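# Snap every other fruitlet, from the tip, onto the mat

## Task

Thin the branch by breaking off the fruitlets in odd positions counted from the branch tip (first, third, fifth, and onward). Every removed fruitlet must come to rest on the mat underneath; dropping them straight from the branch is allowed. The even-numbered fruitlets must stay attached. Striking any fruitlet hard or gripping one at maximum force may count as failure. The result only counts if it holds without the robot supporting anything at the end, and nothing may be pushed or knocked off the table.

## Robot and tools

Robot: one six-joint arm with a two-finger parallel gripper, on a base that may be slightly tilted relative to the table. The joints, in column order, are waist, shoulder, elbow, wrist pitch, wrist yaw and wrist roll. The fingers point along the gripper's +x axis and close along its y axis. The reported hand point sits midway between the finger pads, roughly 3 to 4 cm behind the fingertips.

Scene frame: the origin is on the table surface directly beneath the arm base. +z is up, and +y is to the left when facing along +x. Positions are in metres, orientation is a quaternion in w,x,y,z order, and velocities are in m/s and rad/s. The printed hand position can be somewhat off, more so when the arm is stretched far out.

execute_actions: the argument "actions" is a list holding either zero items or exactly one.
- An empty list ([]) commands nothing and just returns the current state.
- A move is {"rows": [[...]], "steps": n}, with n from 1 to 15 (default 15). Each control step lasts 1/30 s. Each row is used for one step, and the last row repeats if there are fewer rows than steps.
- A wait is {"steps": n} with no rows, n up to 300. It counts from the previous result, and your thinking time counts toward it.
- An optional "pictures" boolean turns camera images on or off; they are included by default.

Each row is exactly seven numbers for this single arm: six absolute joint target angles in radians (the same convention as the Joint positions line), then the gripper opening. The opening is an absolute command from -1 to 1: +1 is fully open (about 0.088 m gap), and empty fingers touch at about -0.80. Values below that close no further. A full close takes at least about 0.5 s.

Stated joint ranges in radians:
- waist -3.054 to 3.054
- shoulder 0.000 to 3.142
- elbow 0.000 to 2.356
- wrist pitch -1.571 to 1.571
- wrist yaw -1.571 to 1.571
- wrist roll -3.142 to 3.142

A call is rejected, and nothing is sent, if any target is more than 0.010 rad beyond its range and also farther out than that joint's last reported angle. The true end stops can differ from the stated ones by up to 0.010 rad. Targets beyond a true stop are clipped, and the result then says "joint sent to its limit"; that message may refer to an earlier move that is still running.

Motion limits: each step, the target is held within a fixed distance of the measured angle. That lead is 0.211 rad for the waist, shoulder and elbow, 0.213 for wrist pitch, 0.267 for wrist yaw and 0.228 for wrist roll. If a step's targets would move the hand more than 70 mm from where it is, all targets are pulled back proportionally. Big moves therefore take several calls.

Friction can leave a joint short of its target, and tiny changes may not move it at all, so check Joint positions after each move. Between calls the arm keeps heading for the last row sent until it has essentially stopped. After that, only a new action makes it continue or press harder.

Result lines:
- The state line gives hand position, quaternion and velocities.
- Joint positions and Joint velocities list the six joints, then the finger-pad gap in m.
- grip_measured is the measured opening on the command scale. Readings may carry a constant error of about 1 mm, and read up to 3 mm (0.061) narrow while squeezing something hard.
- grip_effort_n is the motor effort in newtons; negative means closing. It is not pad force, and it reads high while the fingers are moving or pressed against a stop.
- Joint torques and External joint torques (the outside load estimate, including friction and any held weight) are given in joint order.
- "joint command not followed" means the clearance check changed or blocked targets. The mounting block or post counts as part of the arm for that check.
- HELD marks steps on which your row was not sent, fully or partly.
- TORQUE FAULT means a joint reached its load limit and the arm is frozen for 10 s. Load limits in N m: waist 18.2, shoulder 22.5, elbow 22.4, wrist pitch 5.92, wrist yaw 5.9, wrist roll 5.54.
- MOTOR HOT appears from 50 °C. At 95 °C an OVER-TEMPERATURE FAULT holds the arm, and if it does not cool, power is cut and the arm goes limp.

Gripping: the fingers close until grip_measured matches the command. To hold something, command about 0.07 below grip_measured; a smaller margin gives a lighter grip. Never squeeze a fruitlet at full force, since pads can spike hard on first contact. A bending or twisting motion, or a firm pinch of the stem, is usually enough to snap a fruitlet.

Cameras (all 504x504): cam_high, cam_low and cam_wrist. zoom_image takes "camera" (one of those names) and "region" [x0, y0, x1, y1] in image pixels, measured from the top-left corner, at most 504 by 504. It returns an enlarged crop of that camera's latest image.

Other tools:
- show_instructions (no arguments) shows the scene's reference images.
- read_manual (optional "section", default "licences") returns licence text.
- finished_scene takes "scene", the current scene number. Replying without any tool call ends everything.

Avoid: knocking items off the table, hard impacts or slams, dropping things anywhere except the intended fruitlets onto the mat, and very hard pushes. Keep moves smooth and efficient, and release everything before finishing.

Each tool is called after "Call:" as name(argument=value, ...), one argument or row to a line, values as JSON.

Reference images:

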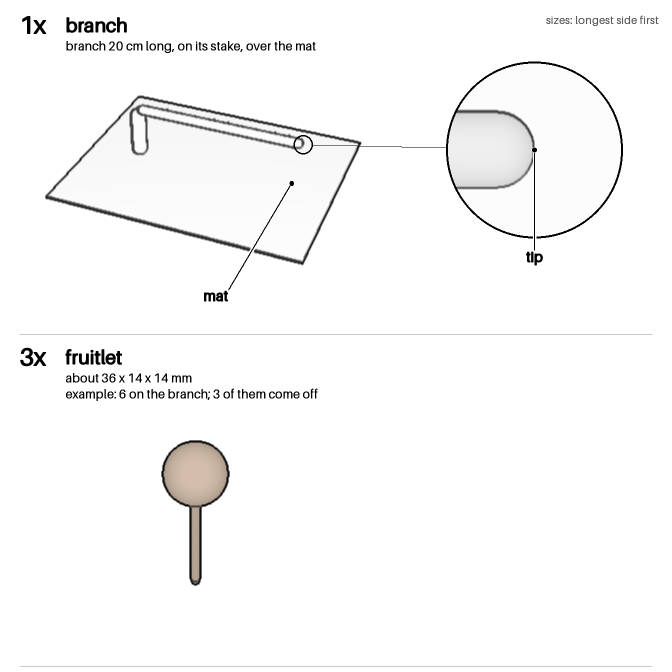

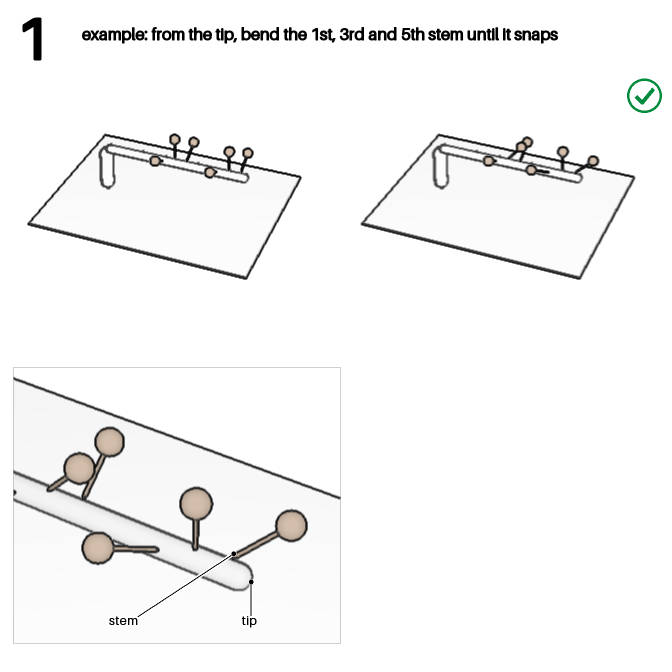

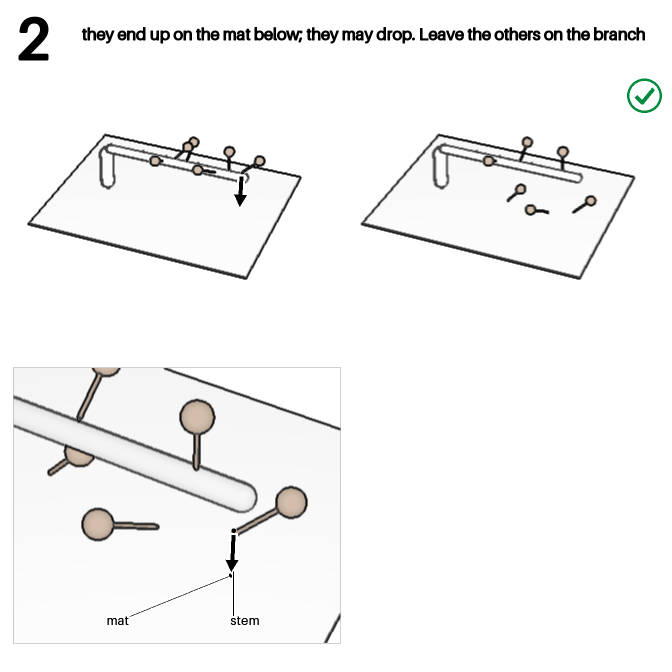

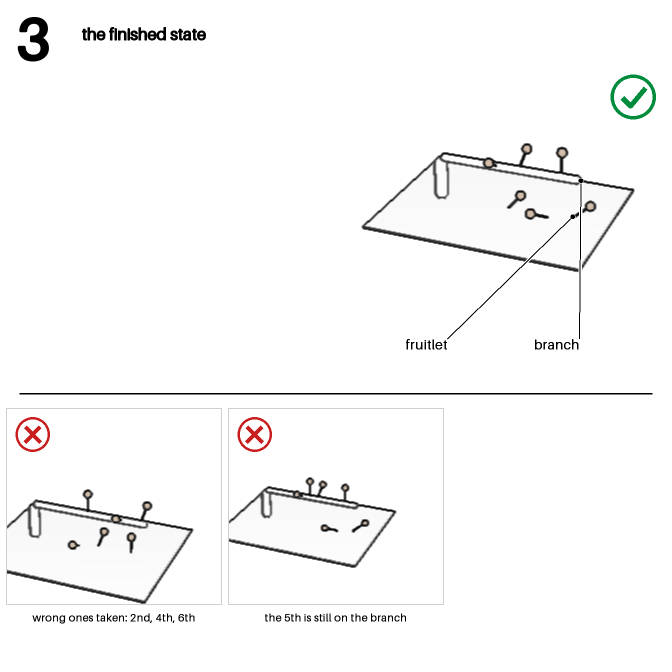

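## Session

Call:
execute_actions(
  actions=[],
)

Scene clock: 0.00 s of 4200.00 s.
end_effector_position=(+0.4270, +0.4297, +0.1127) grip_measured=+0.549 grip_effort_n=n/a end_effector_quat_wxyz=(+0.766, -0.012, +0.211, +0.608) end_effector_velocity=(-0.002, -0.000, +0.004) end_effector_angular_velocity=(-0.007, -0.011, +0.022)
Joint positions: [ 0.437  2.267  1.422  1.459 -0.801  0.864  0.066]
Joint velocities: [-0.007 -0.007 -0.002  0.007 -0.022 -0.007 -0.   ]
Joint torques (N m, as the arm reports them, + toward a larger angle): no reading
External joint torques (N m, as the arm's controller estimates them; a push from outside toward a larger angle lowers the number): no reading
Motor temperatures (°C, as the motors report them): [27 25 27 25 26 26]
Heat: hottest waist 27 °C (+0.0 °C/min).

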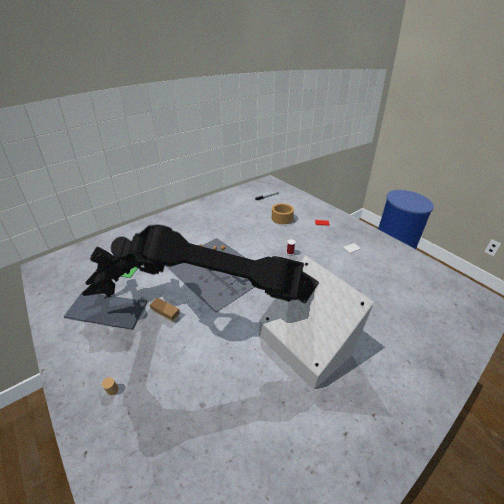

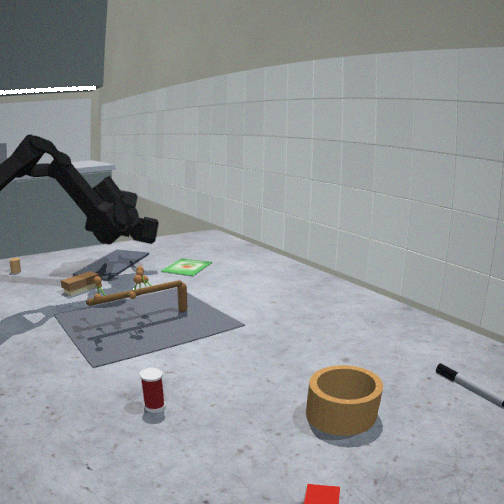

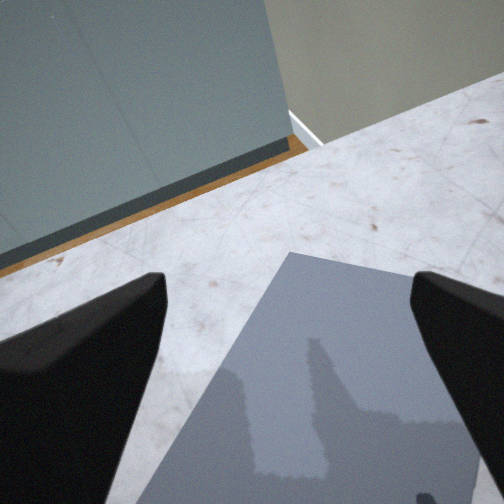

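Call:
zoom_image(
  camera="cam_low",
  region=[40, 230, 260, 380],
)

Call:
zoom_image(
  camera="cam_high",
  region=[40, 200, 300, 360],
)

Region (40, 230, 260, 380) of cam_low's 504x504 image, scaled by 2.291, with more detail than that image has; it fills the top 344 rows of this view, and the rest is white.

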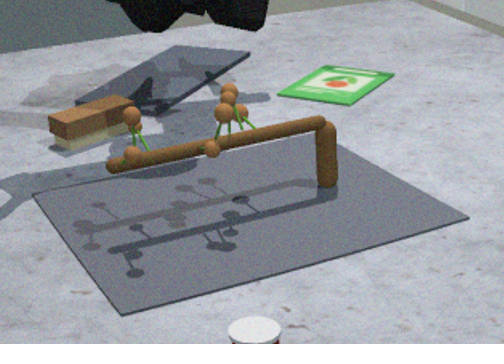

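Region (40, 200, 300, 360) of cam_high's 504x504 image, scaled by 1.938, with more detail than that image has; it fills the top 310 rows of this view, and the rest is white.

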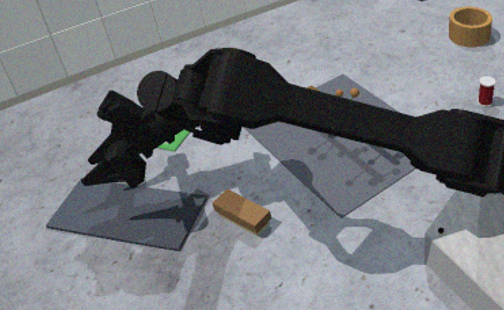

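Call:
execute_actions(
  actions=[
    {"rows":[[0.437,1.674,1.379,0.0,-0.7,0.0,0.55]],"steps":15},
  ],
  pictures=false,
)

Scene clock: 109.57 s of 4200.00 s.
end_effector_position=(+0.3720, +0.5115, +0.2549) grip_measured=+0.549 grip_effort_n=4.4 end_effector_quat_wxyz=(+0.760, -0.294, +0.056, +0.577) end_effector_velocity=(-0.030, -0.045, -0.017) end_effector_angular_velocity=(-0.748, -0.010, -0.324)
Joint positions: [ 0.437  1.681  1.393  0.669 -0.705  0.083  0.066]
Joint velocities: [-0.007 -0.437  0.051 -1.546  0.007 -0.799  0.   ]
Joint torques (N m, as the arm reports them, + toward a larger angle): [-4.22 -4.58  3.45  0.23  0.46 -0.22]
External joint torques (N m, as the arm's controller estimates them; a push from outside toward a larger angle lowers the number): [ 0.96 -0.18  0.62 -0.36  0.11 -0.23]
Motor temperatures (°C, as the motors report them): [36 35 28 28 26 26]
Heat: hottest waist 36 °C (+3.0 °C/min).
Steps of this call (steps 1 to 90: nothing new was sent; then 106.07 s passed at rest; steps 91 to 105: all 15 steps of this action). Readings (joint positions):
91: [0.438 2.237 1.413 1.405 -0.781 0.811]
92: [0.438 2.204 1.397 1.336 -0.760 0.754]
94: [0.437 2.130 1.385 1.231 -0.734 0.644]
98: [0.437 1.940 1.384 1.033 -0.712 0.432]
105: the state above

Call:
execute_actions(
  actions=[
    {"rows":[[-0.467,1.674,1.379,-0.7,-0.69,0.0,0.55]],"steps":15},
  ],
  pictures=false,
)

Call:
execute_actions(
  actions=[
    {"rows":[[-0.467,1.674,1.379,-1.5,-0.69,0.0,0.55]],"steps":15},
  ],
  pictures=false,
)

Call:
execute_actions(
  actions=[
    {"steps":30},
  ],
)

Scene clock: 117.97 s of 4200.00 s.
end_effector_position=(+0.4226, +0.1898, +0.2776) grip_measured=+0.549 grip_effort_n=3.0 end_effector_quat_wxyz=(+0.863, -0.172, +0.464, +0.100) end_effector_velocity=(-0.036, -0.465, +0.324) end_effector_angular_velocity=(+0.075, -0.371, -1.510)
Joint positions: [-0.136  1.67   1.384 -0.591 -0.693  0.005  0.066]
Joint velocities: [-1.35  -0.007 -0.002 -0.799 -0.007 -0.007 -0.   ]
Joint torques (N m, as the arm reports them, + toward a larger angle): [-5.01 -4.64  4.73  0.72  0.21 -0.16]
External joint torques (N m, as the arm's controller estimates them; a push from outside toward a larger angle lowers the number): [ 0.72  1.   -0.62 -0.33  0.09 -0.16]
Motor temperatures (°C, as the motors report them): [35 35 29 28 26 26]
Heat: hottest waist 35 °C (+1.0 °C/min).
Steps of this call (steps 1 to 45: the robot went on to your last target; steps 46 to 110: nothing new was sent; then 4.23 s passed at rest; steps 111 to 125: all 15 steps of this action). Readings (joint positions):
111: [0.428 1.670 1.384 -0.028 -0.705 0.005]
112: [0.403 1.670 1.384 -0.069 -0.706 0.005]
114: [0.330 1.670 1.384 -0.146 -0.702 0.005]
118: [0.164 1.670 1.384 -0.309 -0.695 0.005]
125: the state above

Scene clock: 118.47 s of 4200.00 s.
end_effector_position=(+0.2945, +0.0999, +0.3056) grip_measured=+0.550 grip_effort_n=2.1 end_effector_quat_wxyz=(+0.762, +0.113, +0.618, -0.156) end_effector_velocity=(-0.206, +0.080, -0.047) end_effector_angular_velocity=(+0.493, +0.802, -0.789)
Joint positions: [-0.462  1.671  1.384 -1.384 -0.686  0.005  0.066]
Joint velocities: [-0.002 -0.002 -0.002 -1.223  0.007  0.007 -0.   ]
Joint torques (N m, as the arm reports them, + toward a larger angle): [-4.14 -2.8   4.19  0.53 -0.14 -0.21]
External joint torques (N m, as the arm's controller estimates them; a push from outside toward a larger angle lowers the number): [ 0.57  0.05 -0.7  -0.29 -0.13 -0.2 ]
Motor temperatures (°C, as the motors report them): [35 35 29 28 26 26]
Heat: hottest waist 35 °C (+1.0 °C/min).
Steps of this call (steps 1 to 15: all 15 steps of this action). Readings (joint positions):
1: [-0.181 1.670 1.384 -0.630 -0.693 0.005]
2: [-0.228 1.670 1.384 -0.677 -0.693 0.005]
4: [-0.322 1.670 1.384 -0.775 -0.693 0.005]
8: [-0.451 1.671 1.384 -1.000 -0.686 0.005]
15: the state above

Scene clock: 119.47 s of 4200.00 s.
end_effector_position=(+0.2756, +0.1078, +0.3027) grip_measured=+0.550 grip_effort_n=2.1 end_effector_quat_wxyz=(+0.730, +0.148, +0.644, -0.173) end_effector_velocity=(-0.003, +0.002, -0.001) end_effector_angular_velocity=(+0.017, +0.013, -0.011)
Joint positions: [-0.465  1.671  1.384 -1.498 -0.687  0.005  0.066]
Joint velocities: [-0.002  0.002 -0.002 -0.022 -0.007 -0.007  0.   ]
Joint torques (N m, as the arm reports them, + toward a larger angle): [-3.94 -2.62  4.13  0.16 -0.13 -0.21]
External joint torques (N m, as the arm's controller estimates them; a push from outside toward a larger angle lowers the number): [ 0.52  0.06 -0.2  -0.29 -0.13 -0.22]
Motor temperatures (°C, as the motors report them): [35 35 29 28 26 26]
Heat: hottest waist 35 °C (+1.0 °C/min).
Steps of this call (steps 1 to 30: the robot went on to your last target). Readings (joint positions):
1: [-0.462 1.671 1.384 -1.416 -0.687 0.005]
2: [-0.462 1.671 1.384 -1.437 -0.687 0.005]
4: [-0.463 1.671 1.384 -1.466 -0.687 0.005]
8: [-0.464 1.671 1.384 -1.488 -0.687 0.005]
30: the state above
The arm was judged still, so your last target was given up. Only a new action makes it travel on or press farther. Fingers that are still opening or closing keep moving.

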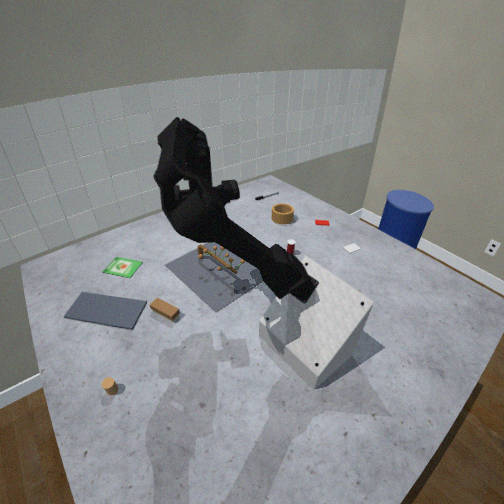

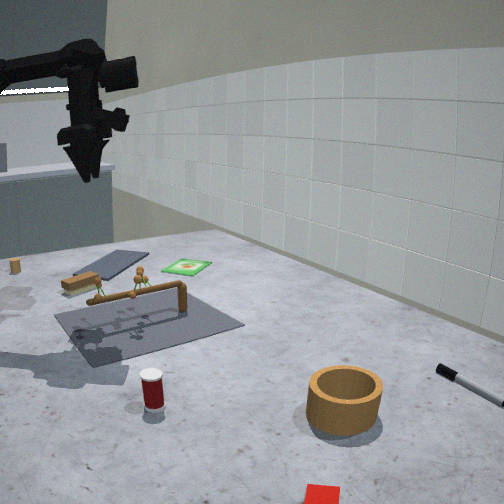

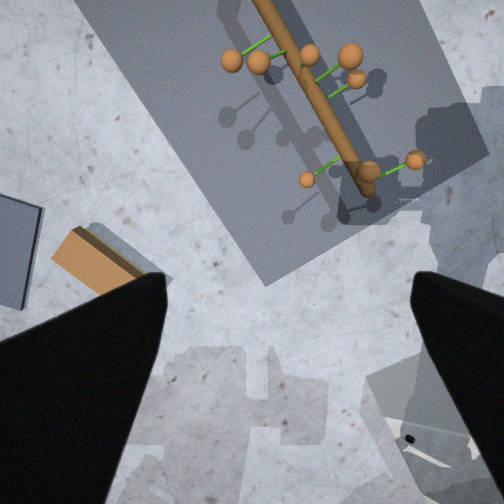

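Call:
zoom_image(
  camera="cam_wrist",
  region=[200, 0, 440, 220],
)

Region (200, 0, 440, 220) of cam_wrist's 504x504 image, scaled by 2.100, with more detail than that image has; it fills the top 462 rows of this view, and the rest is white.

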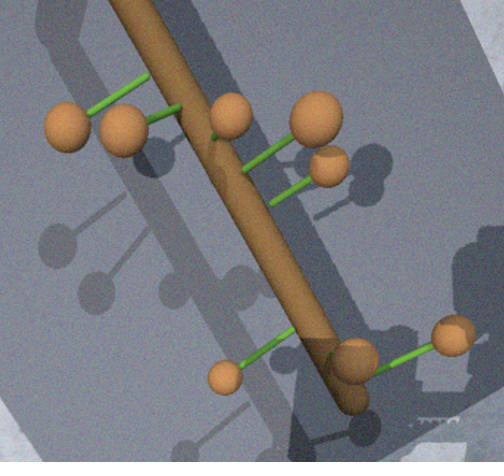

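Call:
execute_actions(
  actions=[
    {"rows":[[-0.341,2.061,1.306,-1.092,-0.728,-0.40,0.55]],"steps":15},
  ],
  pictures=false,
)

Call:
execute_actions(
  actions=[
    {"steps":20},
  ],
)

Scene clock: 190.30 s of 4200.00 s.
end_effector_position=(+0.3296, +0.0317, +0.1940) grip_measured=+0.550 grip_effort_n=1.6 end_effector_quat_wxyz=(+0.709, +0.004, +0.705, -0.007) end_effector_velocity=(+0.010, +0.001, +0.001) end_effector_angular_velocity=(+0.018, -0.051, +0.099)
Joint positions: [-0.345  2.047  1.307 -1.102 -0.725 -0.387  0.066]
Joint velocities: [-0.002 -0.002 -0.002  0.051 -0.037 -0.066  0.   ]
Joint torques (N m, as the arm reports them, + toward a larger angle): [-4.72 -4.06  4.37  0.25 -0.11 -0.24]
External joint torques (N m, as the arm's controller estimates them; a push from outside toward a larger angle lowers the number): [ 1.26  1.08  0.26  0.   -0.09 -0.24]
Motor temperatures (°C, as the motors report them): [33 29 29 26 26 26]
Heat: hottest waist 33 °C (-1.0 °C/min).
Steps of this call (steps 1 to 90: nothing new was sent; then 67.33 s passed at rest; steps 91 to 105: all 15 steps of this action). Readings (joint positions):
91: [-0.456 1.693 1.376 -1.472 -0.691 -0.035]
92: [-0.437 1.715 1.371 -1.422 -0.702 -0.085]
94: [-0.395 1.796 1.358 -1.322 -0.715 -0.183]
98: [-0.353 1.980 1.325 -1.163 -0.719 -0.327]
105: the state above

Scene clock: 190.97 s of 4200.00 s.
end_effector_position=(+0.3307, +0.0307, +0.1931) grip_measured=+0.550 grip_effort_n=1.2 end_effector_quat_wxyz=(+0.710, -0.000, +0.704, -0.004) end_effector_velocity=(+0.001, +0.001, -0.000) end_effector_angular_velocity=(+0.005, -0.006, -0.001)
Joint positions: [-0.344  2.05   1.307 -1.094 -0.725 -0.394  0.066]
Joint velocities: [ 0.002 -0.002 -0.002  0.007 -0.007  0.007 -0.   ]
Joint torques (N m, as the arm reports them, + toward a larger angle): [-4.8  -4.14  4.29  0.26 -0.12 -0.26]
External joint torques (N m, as the arm's controller estimates them; a push from outside toward a larger angle lowers the number): [ 1.16  1.19  0.08  0.   -0.09 -0.26]
Motor temperatures (°C, as the motors report them): [33 29 29 26 26 26]
Heat: hottest waist 33 °C (-1.0 °C/min).
Steps of this call (steps 1 to 15: the robot went on to your last target; steps 16 to 20: nothing new was sent). Readings (joint positions):
1: [-0.345 2.047 1.307 -1.100 -0.725 -0.389]
2: [-0.345 2.048 1.307 -1.099 -0.725 -0.390]
4: [-0.344 2.050 1.307 -1.097 -0.725 -0.391]
8: [-0.344 2.050 1.307 -1.095 -0.725 -0.393]
20: the state above
The arm was judged still, so your last target was given up. Only a new action makes it travel on or press farther. Fingers that are still opening or closing keep moving.

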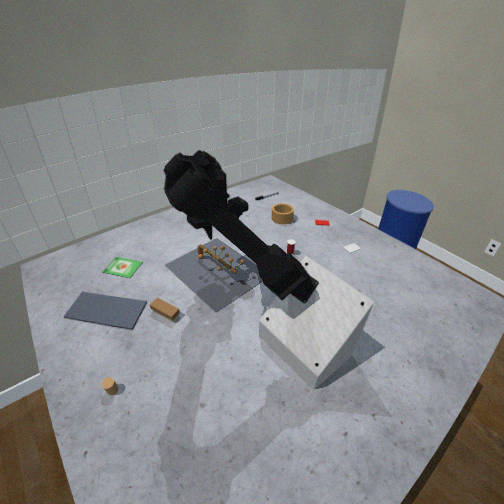

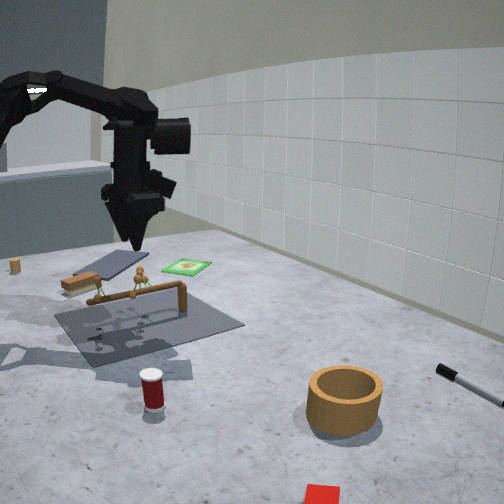

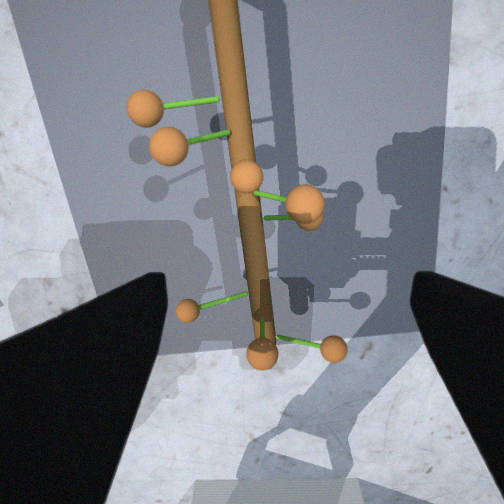

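Call:
zoom_image(
  camera="cam_wrist",
  region=[110, 60, 410, 390],
)

Region (110, 60, 410, 390) of cam_wrist's 504x504 image, scaled by 1.527, with more detail than that image has; it fills the left 458 columns of this view, and the rest is white.

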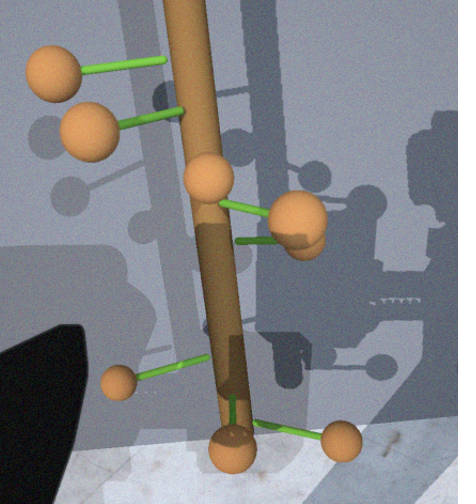

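Call:
execute_actions(
  actions=[
    {"rows":[[-0.418,2.163,1.337,-1.085,-0.704,-0.50,0.55]],"steps":15},
  ],
  pictures=false,
)

Call:
execute_actions(
  actions=[
    {"steps":15},
  ],
)

Scene clock: 243.13 s of 4200.00 s.
end_effector_position=(+0.3293, -0.0085, +0.1910) grip_measured=+0.550 grip_effort_n=1.2 end_effector_quat_wxyz=(+0.708, +0.002, +0.706, -0.002) end_effector_velocity=(-0.001, +0.000, +0.002) end_effector_angular_velocity=(+0.009, -0.004, -0.003)
Joint positions: [-0.418  2.153  1.33  -1.085 -0.706 -0.493  0.066]
Joint velocities: [-0.007 -0.002 -0.002 -0.007 -0.007 -0.007 -0.   ]
Joint torques (N m, as the arm reports them, + toward a larger angle): [-5.05 -4.54  5.19  0.14  0.02 -0.27]
External joint torques (N m, as the arm's controller estimates them; a push from outside toward a larger angle lowers the number): [ 1.09  1.21  0.88 -0.1   0.06 -0.27]
Motor temperatures (°C, as the motors report them): [35 29 29 26 26 26]
Heat: hottest waist 35 °C (+2.0 °C/min).
Steps of this call (steps 1 to 90: nothing new was sent; then 48.67 s passed at rest; steps 91 to 105: all 15 steps of this action). Readings (joint positions):
91: [-0.348 2.066 1.311 -1.095 -0.725 -0.418]
92: [-0.360 2.082 1.320 -1.092 -0.725 -0.440]
94: [-0.390 2.118 1.329 -1.084 -0.715 -0.465]
98: [-0.418 2.152 1.329 -1.085 -0.706 -0.485]
105: the state above

Scene clock: 243.63 s of 4200.00 s.
end_effector_position=(+0.3293, -0.0085, +0.1910) grip_measured=+0.550 grip_effort_n=1.2 end_effector_quat_wxyz=(+0.708, +0.001, +0.706, -0.002) end_effector_velocity=(-0.000, +0.003, +0.001) end_effector_angular_velocity=(+0.022, -0.007, +0.016)
Joint positions: [-0.418  2.153  1.33  -1.085 -0.706 -0.494  0.066]
Joint velocities: [-0.002 -0.002 -0.002 -0.007 -0.022 -0.022 -0.   ]
Joint torques (N m, as the arm reports them, + toward a larger angle): [-5.06 -4.48  5.21  0.15  0.03 -0.26]
External joint torques (N m, as the arm's controller estimates them; a push from outside toward a larger angle lowers the number): [ 1.02  1.16  0.95 -0.1   0.07 -0.26]
Motor temperatures (°C, as the motors report them): [35 29 29 26 26 26]
Heat: hottest waist 35 °C (+2.0 °C/min).
Steps of this call (steps 1 to 15: the robot went on to your last target). Readings (joint positions):
1: [-0.418 2.153 1.330 -1.085 -0.706 -0.493]
2: [-0.418 2.153 1.330 -1.085 -0.706 -0.493]
4: [-0.418 2.153 1.330 -1.085 -0.706 -0.494]
8: [-0.418 2.153 1.330 -1.085 -0.706 -0.494]
15: the state above
The arm was judged still, so your last target was given up. Only a new action makes it travel on or press farther. Fingers that are still opening or closing keep moving.

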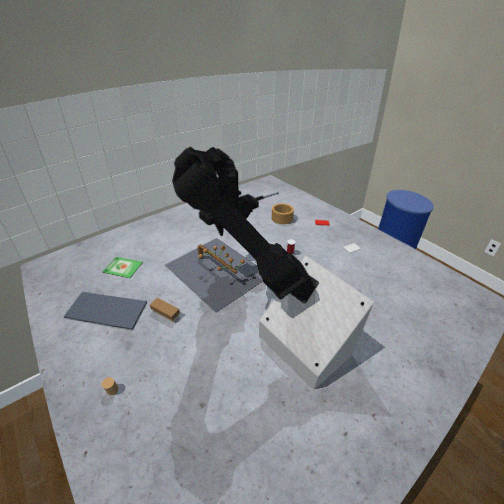

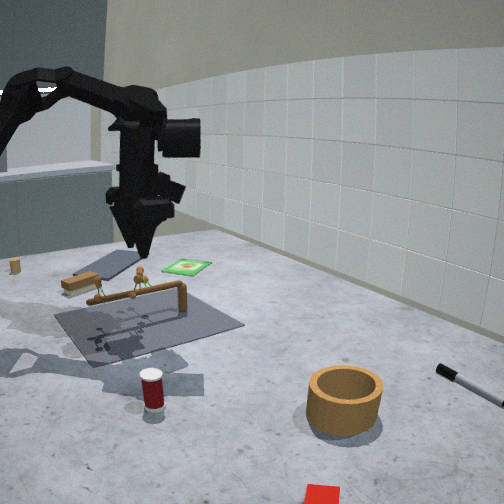

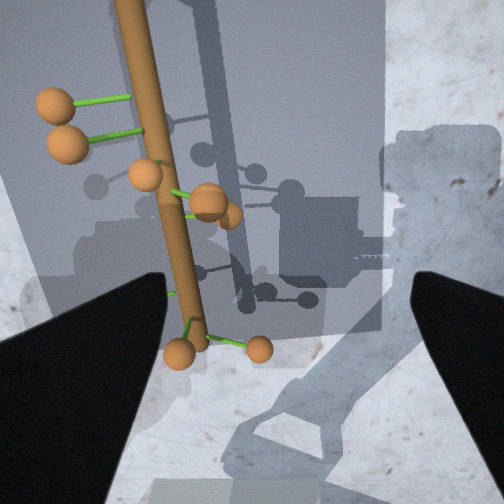

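Call:
execute_actions(
  actions=[
    {"rows":[[-0.40,2.07,1.10,-0.97,-0.708,0.3,0.1],[-0.397,1.992,0.937,-0.838,-0.711,1.0,-0.2]],"steps":15},
  ],
  pictures=false,
)

Call:
execute_actions(
  actions=[
    {"steps":25},
  ],
)

Scene clock: 312.33 s of 4200.00 s.
end_effector_position=(+0.2646, -0.0044, +0.1510) grip_measured=-0.189 grip_effort_n=-16.5 end_effector_quat_wxyz=(+0.643, +0.293, +0.643, -0.295) end_effector_velocity=(+0.001, +0.007, +0.005) end_effector_angular_velocity=(+0.004, -0.045, -1.696)
Joint positions: [-0.399  2.003  0.95  -0.843 -0.708  0.382  0.03 ]
Joint velocities: [-0.002 -0.046 -0.027  0.022 -0.022  1.722 -0.004]
Joint torques (N m, as the arm reports them, + toward a larger angle): [-4.   -5.35  3.03  0.24 -0.08  0.22]
External joint torques (N m, as the arm's controller estimates them; a push from outside toward a larger angle lowers the number): [ 0.96 -0.98 -0.78 -0.01 -0.1   0.21]
Motor temperatures (°C, as the motors report them): [36 29 30 26 26 26]
Heat: hottest waist 36 °C (+1.0 °C/min).
Steps of this call (steps 1 to 90: nothing new was sent; then 65.20 s passed at rest; steps 91 to 105: all 15 steps of this action). Readings (joint positions):
91: [-0.417 2.140 1.296 -1.044 -0.708 -0.447]
92: [-0.415 2.109 1.246 -0.994 -0.708 -0.387]
94: [-0.408 2.056 1.136 -0.927 -0.708 -0.270]
98: [-0.400 2.015 0.992 -0.869 -0.708 -0.032]
105: the state above

Scene clock: 313.17 s of 4200.00 s.
end_effector_position=(+0.2635, -0.0043, +0.1505) grip_measured=-0.197 grip_effort_n=-16.5 end_effector_quat_wxyz=(+0.525, +0.474, +0.524, -0.475) end_effector_velocity=(-0.001, +0.001, +0.000) end_effector_angular_velocity=(+0.009, -0.000, -0.014)
Joint positions: [-0.399  2.002  0.945 -0.84  -0.708  0.993  0.029]
Joint velocities: [-0.002 -0.002 -0.002 -0.007 -0.007  0.007 -0.001]
Joint torques (N m, as the arm reports them, + toward a larger angle): [-3.96 -5.48  3.19  0.25 -0.05  0.2 ]
External joint torques (N m, as the arm's controller estimates them; a push from outside toward a larger angle lowers the number): [ 0.97 -1.05 -0.66  0.02 -0.1   0.2 ]
Motor temperatures (°C, as the motors report them): [36 29 30 26 26 26]
Heat: hottest waist 36 °C (+1.0 °C/min).
Steps of this call (steps 1 to 25: the robot went on to your last target). Readings (joint positions):
1: [-0.399 2.002 0.949 -0.842 -0.708 0.441]
2: [-0.399 2.002 0.949 -0.842 -0.708 0.501]
4: [-0.399 2.002 0.947 -0.841 -0.708 0.620]
8: [-0.399 2.002 0.946 -0.841 -0.708 0.850]
25: the state above

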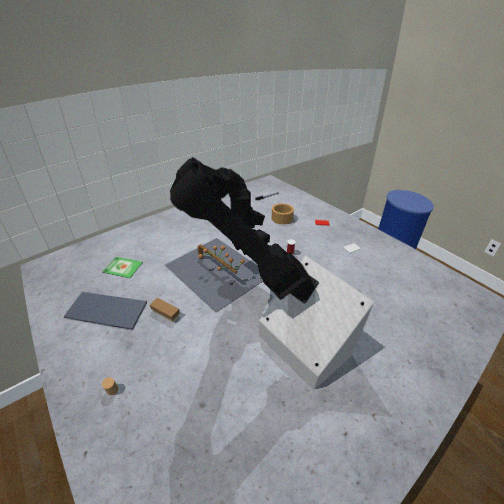

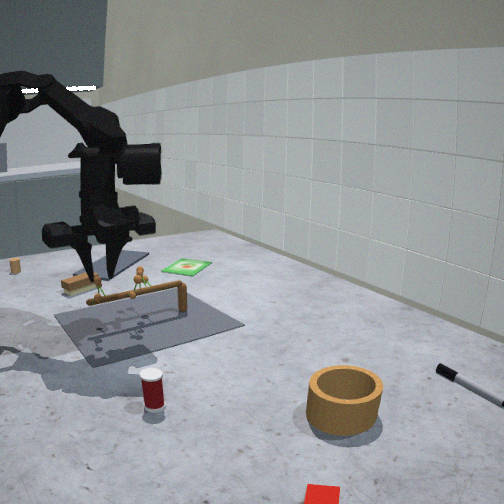

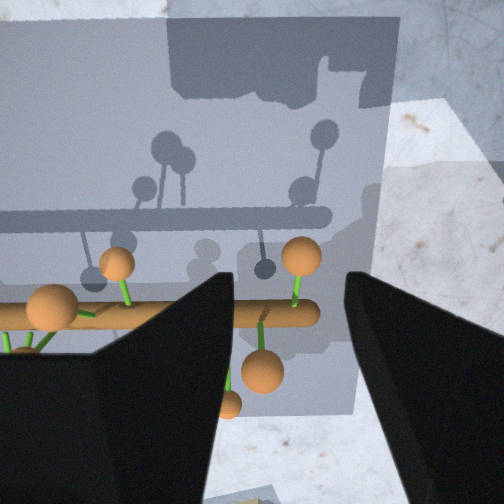

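Call:
execute_actions(
  actions=[
    {"rows":[[-0.385,2.005,0.925,-0.805,-0.713,1.015,-0.2],[-0.372,2.008,0.905,-0.77,-0.717,1.03,-0.2],[-0.358,2.011,0.885,-0.735,-0.722,1.05,-0.2],[-0.345,2.014,0.864,-0.701,-0.726,1.066,-0.2]],"steps":15},
  ],
)

Scene clock: 348.40 s of 4200.00 s.
end_effector_position=(+0.2607, -0.0033, +0.1290) grip_measured=-0.197 grip_effort_n=-16.5 end_effector_quat_wxyz=(+0.532, +0.472, +0.522, -0.472) end_effector_velocity=(-0.003, +0.002, -0.002) end_effector_angular_velocity=(+0.023, -0.005, -0.014)
Joint positions: [-0.348  2.005  0.873 -0.705 -0.722  1.059  0.029]
Joint velocities: [-0.002 -0.002 -0.017  0.007 -0.022  0.007 -0.   ]
Joint torques (N m, as the arm reports them, + toward a larger angle): [-3.81 -3.48  2.96  0.28 -0.07  0.22]
External joint torques (N m, as the arm's controller estimates them; a push from outside toward a larger angle lowers the number): [ 1.09  0.93 -0.6   0.04 -0.12  0.22]
Motor temperatures (°C, as the motors report them): [35 30 29 26 26 26]
Heat: hottest waist 35 °C (-1.0 °C/min).
Steps of this call (steps 1 to 30: the robot went on to your last target; steps 31 to 90: nothing new was sent; then 31.73 s passed at rest; steps 91 to 105: all 15 steps of this action). Readings (joint positions):
91: [-0.398 2.002 0.943 -0.833 -0.708 0.998]
92: [-0.395 2.002 0.937 -0.816 -0.709 1.004]
94: [-0.379 2.002 0.915 -0.769 -0.715 1.026]
98: [-0.351 2.005 0.880 -0.724 -0.720 1.050]
105: the state above

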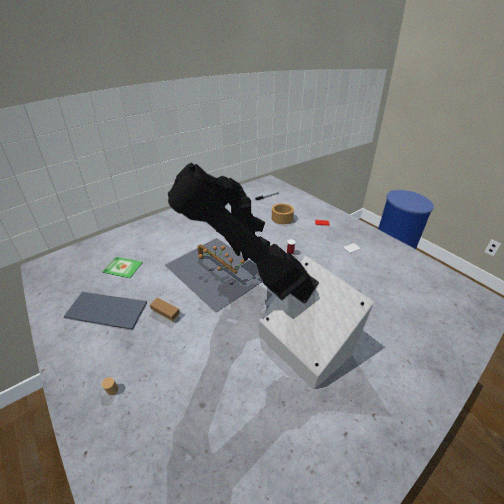

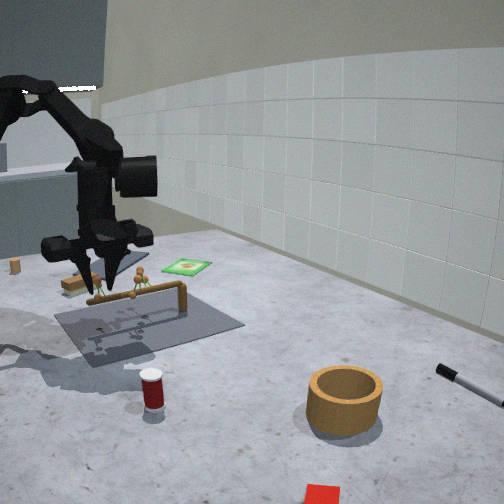

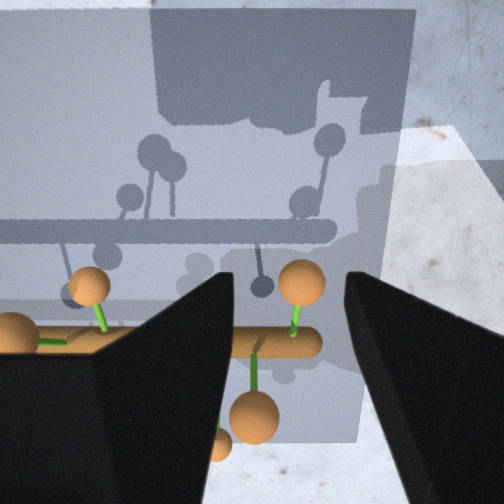

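Call:
execute_actions(
  actions=[
    {"rows":[[-0.336,2.012,0.86,-0.682,-0.727,1.075,-0.2],[-0.324,2.02,0.845,-0.658,-0.731,1.09,-0.2],[-0.312,2.027,0.832,-0.635,-0.735,1.107,-0.2],[-0.298,2.035,0.819,-0.611,-0.740,1.126,-0.2]],"steps":15},
  ],
)

Scene clock: 385.87 s of 4200.00 s.
end_effector_position=(+0.2556, -0.0012, +0.1099) grip_measured=-0.197 grip_effort_n=-16.5 end_effector_quat_wxyz=(+0.524, +0.474, +0.524, -0.475) end_effector_velocity=(-0.005, -0.000, +0.000) end_effector_angular_velocity=(-0.004, +0.009, -0.003)
Joint positions: [-0.301  2.026  0.827 -0.615 -0.736  1.119  0.029]
Joint velocities: [-0.002 -0.007 -0.012 -0.007  0.007 -0.007 -0.   ]
Joint torques (N m, as the arm reports them, + toward a larger angle): [-3.82 -3.48  2.73  0.25 -0.08  0.2 ]
External joint torques (N m, as the arm's controller estimates them; a push from outside toward a larger angle lowers the number): [ 1.07  0.96 -0.49  0.04 -0.14  0.2 ]
Motor temperatures (°C, as the motors report them): [35 29 29 26 26 26]
Heat: hottest waist 35 °C (-1.0 °C/min).
Steps of this call (steps 1 to 15: the robot went on to your last target; steps 16 to 90: nothing new was sent; then 33.97 s passed at rest; steps 91 to 105: all 15 steps of this action). Readings (joint positions):
91: [-0.347 2.005 0.871 -0.699 -0.723 1.062]
92: [-0.344 2.005 0.867 -0.688 -0.723 1.067]
94: [-0.330 2.010 0.854 -0.656 -0.729 1.088]
98: [-0.304 2.024 0.831 -0.628 -0.734 1.111]
105: the state above

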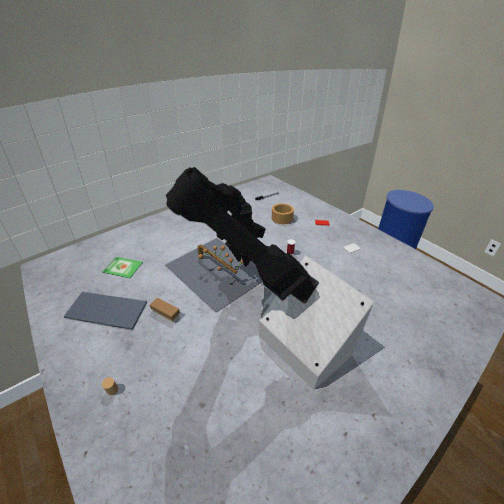

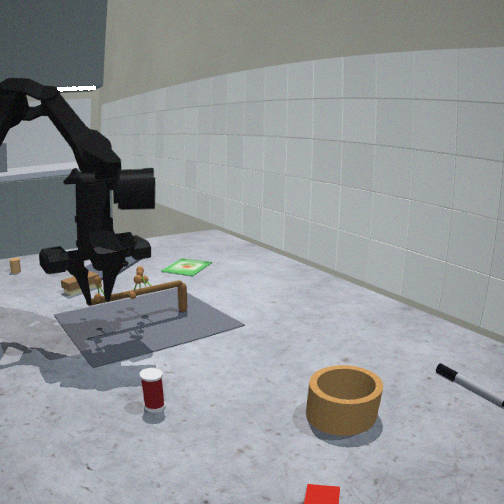

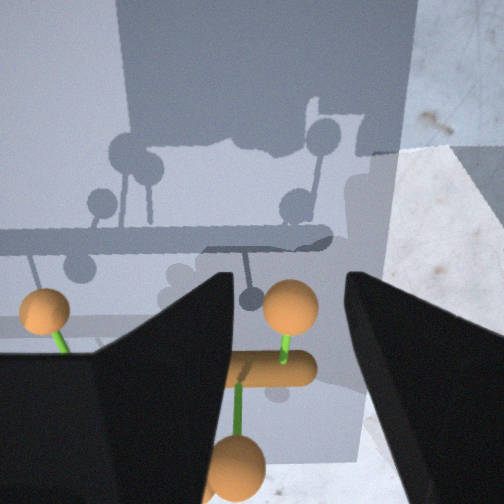

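Call:
zoom_image(
  camera="cam_low",
  region=[60, 240, 180, 330],
)

Region (60, 240, 180, 330) of cam_low's 504x504 image, scaled by 4.200, with more detail than that image has; it fills the top 378 rows of this view, and the rest is white.

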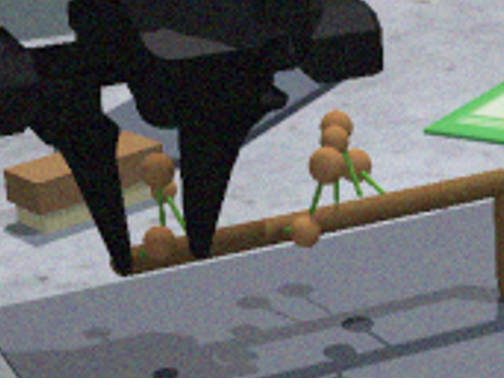

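Call:
execute_actions(
  actions=[
    {"rows":[[-0.298,2.035,0.819,-0.611,-0.740,1.126,-0.3],[-0.298,2.035,0.819,-0.611,-0.740,1.126,-0.4],[-0.298,2.035,0.819,-0.611,-0.740,1.126,-0.45],[-0.298,2.035,0.819,-0.611,-0.740,1.126,-0.48],[-0.298,2.035,0.819,-0.611,-0.740,1.126,-0.5],[-0.298,2.035,0.819,-0.611,-0.740,1.126,-0.52]],"steps":15},
  ],
)

Scene clock: 399.10 s of 4200.00 s.
end_effector_position=(+0.2558, -0.0012, +0.1097) grip_measured=-0.512 grip_effort_n=-16.5 end_effector_quat_wxyz=(+0.525, +0.474, +0.524, -0.475) end_effector_velocity=(-0.002, +0.003, -0.000) end_effector_angular_velocity=(+0.024, -0.001, +0.012)
Joint positions: [-0.301  2.026  0.826 -0.613 -0.736  1.12   0.014]
Joint velocities: [-0.002 -0.002 -0.007 -0.007 -0.022 -0.022 -0.003]
Joint torques (N m, as the arm reports them, + toward a larger angle): [-3.84 -3.46  2.68  0.25 -0.08  0.21]
External joint torques (N m, as the arm's controller estimates them; a push from outside toward a larger angle lowers the number): [ 1.    1.01 -0.57  0.03 -0.13  0.22]
Motor temperatures (°C, as the motors report them): [34 29 29 26 26 26]
Heat: hottest waist 34 °C (-1.0 °C/min).
Steps of this call (steps 1 to 15: the robot went on to your last target; steps 16 to 90: nothing new was sent; then 9.73 s passed at rest; steps 91 to 105: all 15 steps of this action). Readings (joint positions):
91: [-0.301 2.026 0.826 -0.613 -0.736 1.120]
92: [-0.301 2.026 0.826 -0.613 -0.736 1.120]
94: [-0.301 2.026 0.826 -0.613 -0.736 1.120]
98: [-0.301 2.026 0.826 -0.613 -0.736 1.120]
105: the state above

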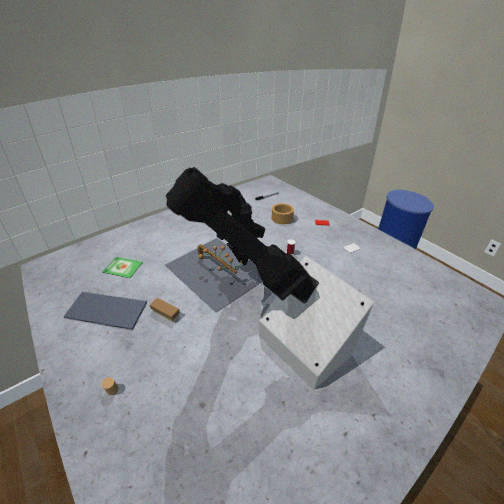

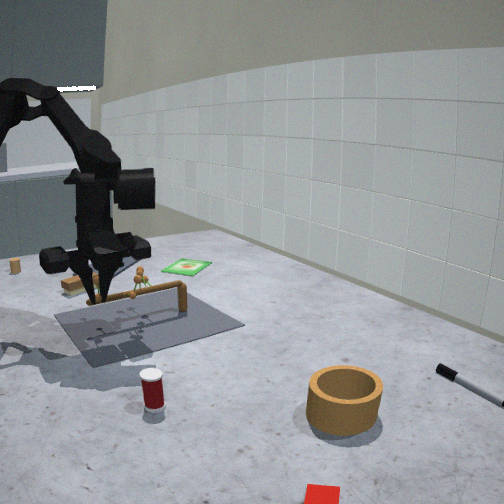

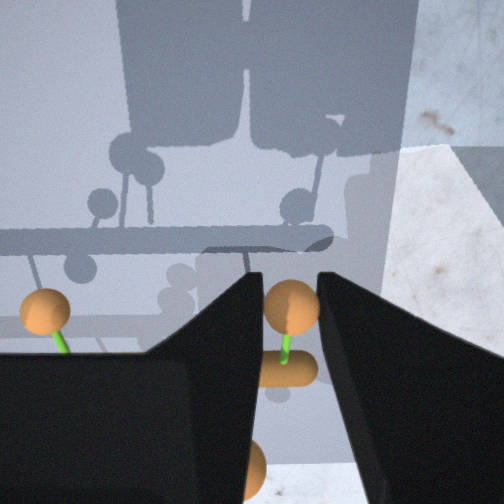

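Call:
execute_actions(
  actions=[
    {"rows":[[-0.298,2.035,0.819,-0.611,-0.740,1.126,-0.545]],"steps":12},
  ],
  pictures=false,
)

Scene clock: 403.37 s of 4200.00 s.
end_effector_position=(+0.2558, -0.0012, +0.1097) grip_measured=-0.540 grip_effort_n=-23.0 end_effector_quat_wxyz=(+0.525, +0.474, +0.524, -0.475) end_effector_velocity=(-0.000, -0.001, +0.001) end_effector_angular_velocity=(-0.006, +0.003, +0.019)
Joint positions: [-0.301  2.026  0.826 -0.613 -0.737  1.12   0.013]
Joint velocities: [-0.002 -0.002  0.002 -0.007  0.007 -0.022 -0.   ]
Joint torques (N m, as the arm reports them, + toward a larger angle): [-3.84 -3.46  2.67  0.23 -0.09  0.21]
External joint torques (N m, as the arm's controller estimates them; a push from outside toward a larger angle lowers the number): [ 1.03  0.98 -0.64 -0.02 -0.14  0.21]
Motor temperatures (°C, as the motors report them): [34 29 29 26 26 26]
Heat: hottest waist 34 °C (-1.0 °C/min).
Steps of this call (steps 1 to 15: the robot went on to your last target; steps 16 to 90: nothing new was sent; then 0.87 s passed at rest; steps 91 to 102: all 12 steps of this action). Readings (joint positions):
91: [-0.301 2.026 0.826 -0.613 -0.736 1.120]
92: [-0.301 2.026 0.826 -0.613 -0.737 1.120]
94: [-0.301 2.026 0.826 -0.613 -0.737 1.120]
98: [-0.301 2.026 0.826 -0.613 -0.737 1.120]
102: the state above

Call:
execute_actions(
  actions=[
    {"rows":[[-0.301,2.018,0.818,-0.611,-0.738,1.122,-0.565],[-0.301,2.013,0.812,-0.61,-0.738,1.122,-0.565],[-0.301,2.008,0.806,-0.609,-0.738,1.122,-0.565],[-0.301,2.003,0.80,-0.608,-0.738,1.122,-0.565],[-0.302,1.998,0.793,-0.606,-0.738,1.122,-0.565],[-0.302,1.993,0.787,-0.605,-0.738,1.122,-0.565],[-0.302,1.988,0.78,-0.603,-0.738,1.122,-0.565],[-0.303,1.983,0.773,-0.602,-0.738,1.122,-0.565],[-0.303,1.978,0.766,-0.6,-0.738,1.122,-0.565]],"steps":15},
  ],
)

Scene clock: 421.63 s of 4200.00 s.
end_effector_position=(+0.2487, +0.0011, +0.1123) grip_measured=-0.558 grip_effort_n=-36.5 end_effector_quat_wxyz=(+0.531, +0.475, +0.520, -0.472) end_effector_velocity=(-0.006, +0.001, +0.000) end_effector_angular_velocity=(+0.007, -0.006, +0.001)
Joint positions: [-0.309  1.986  0.784 -0.596 -0.735  1.12   0.012]
Joint velocities: [-0.007 -0.017 -0.027  0.007 -0.007 -0.007  0.   ]
Joint torques (N m, as the arm reports them, + toward a larger angle): [-3.45 -4.9   1.87 -0.19 -0.04  0.07]
External joint torques (N m, as the arm's controller estimates them; a push from outside toward a larger angle lowers the number): [ 1.23 -0.62 -1.53 -0.46 -0.08  0.07]
Motor temperatures (°C, as the motors report them): [34 29 29 26 26 26]
Heat: hottest waist 34 °C (-1.0 °C/min).
Steps of this call (steps 1 to 15: the robot went on to your last target; steps 16 to 90: nothing new was sent; then 14.77 s passed at rest; steps 91 to 105: all 15 steps of this action). Readings (joint positions):
91: [-0.301 2.026 0.826 -0.613 -0.737 1.120]
92: [-0.301 2.026 0.825 -0.612 -0.737 1.120]
94: [-0.301 2.023 0.820 -0.609 -0.737 1.120]
98: [-0.305 2.004 0.803 -0.601 -0.737 1.120]
105: the state above

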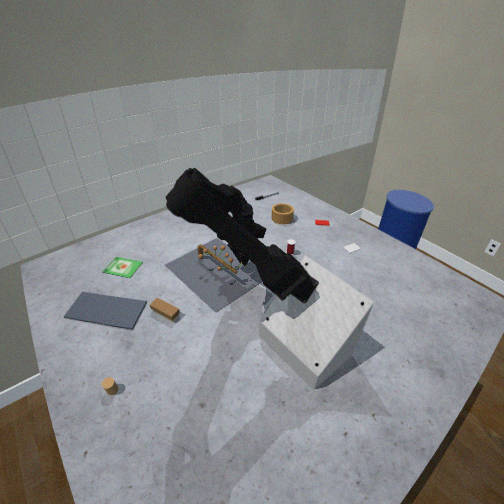

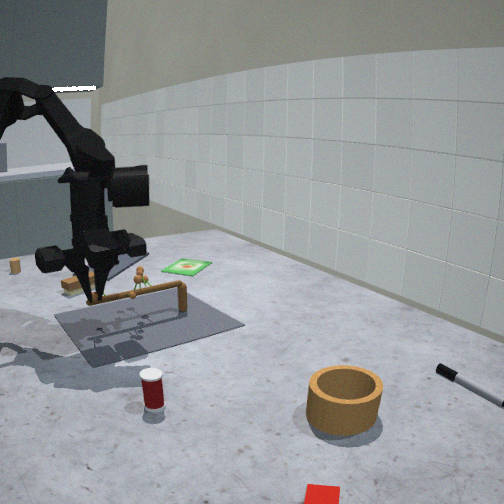

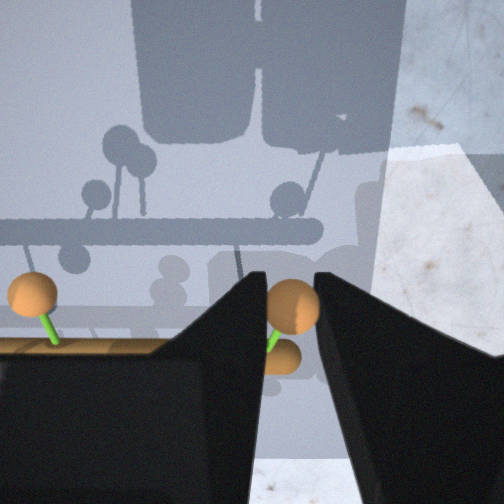

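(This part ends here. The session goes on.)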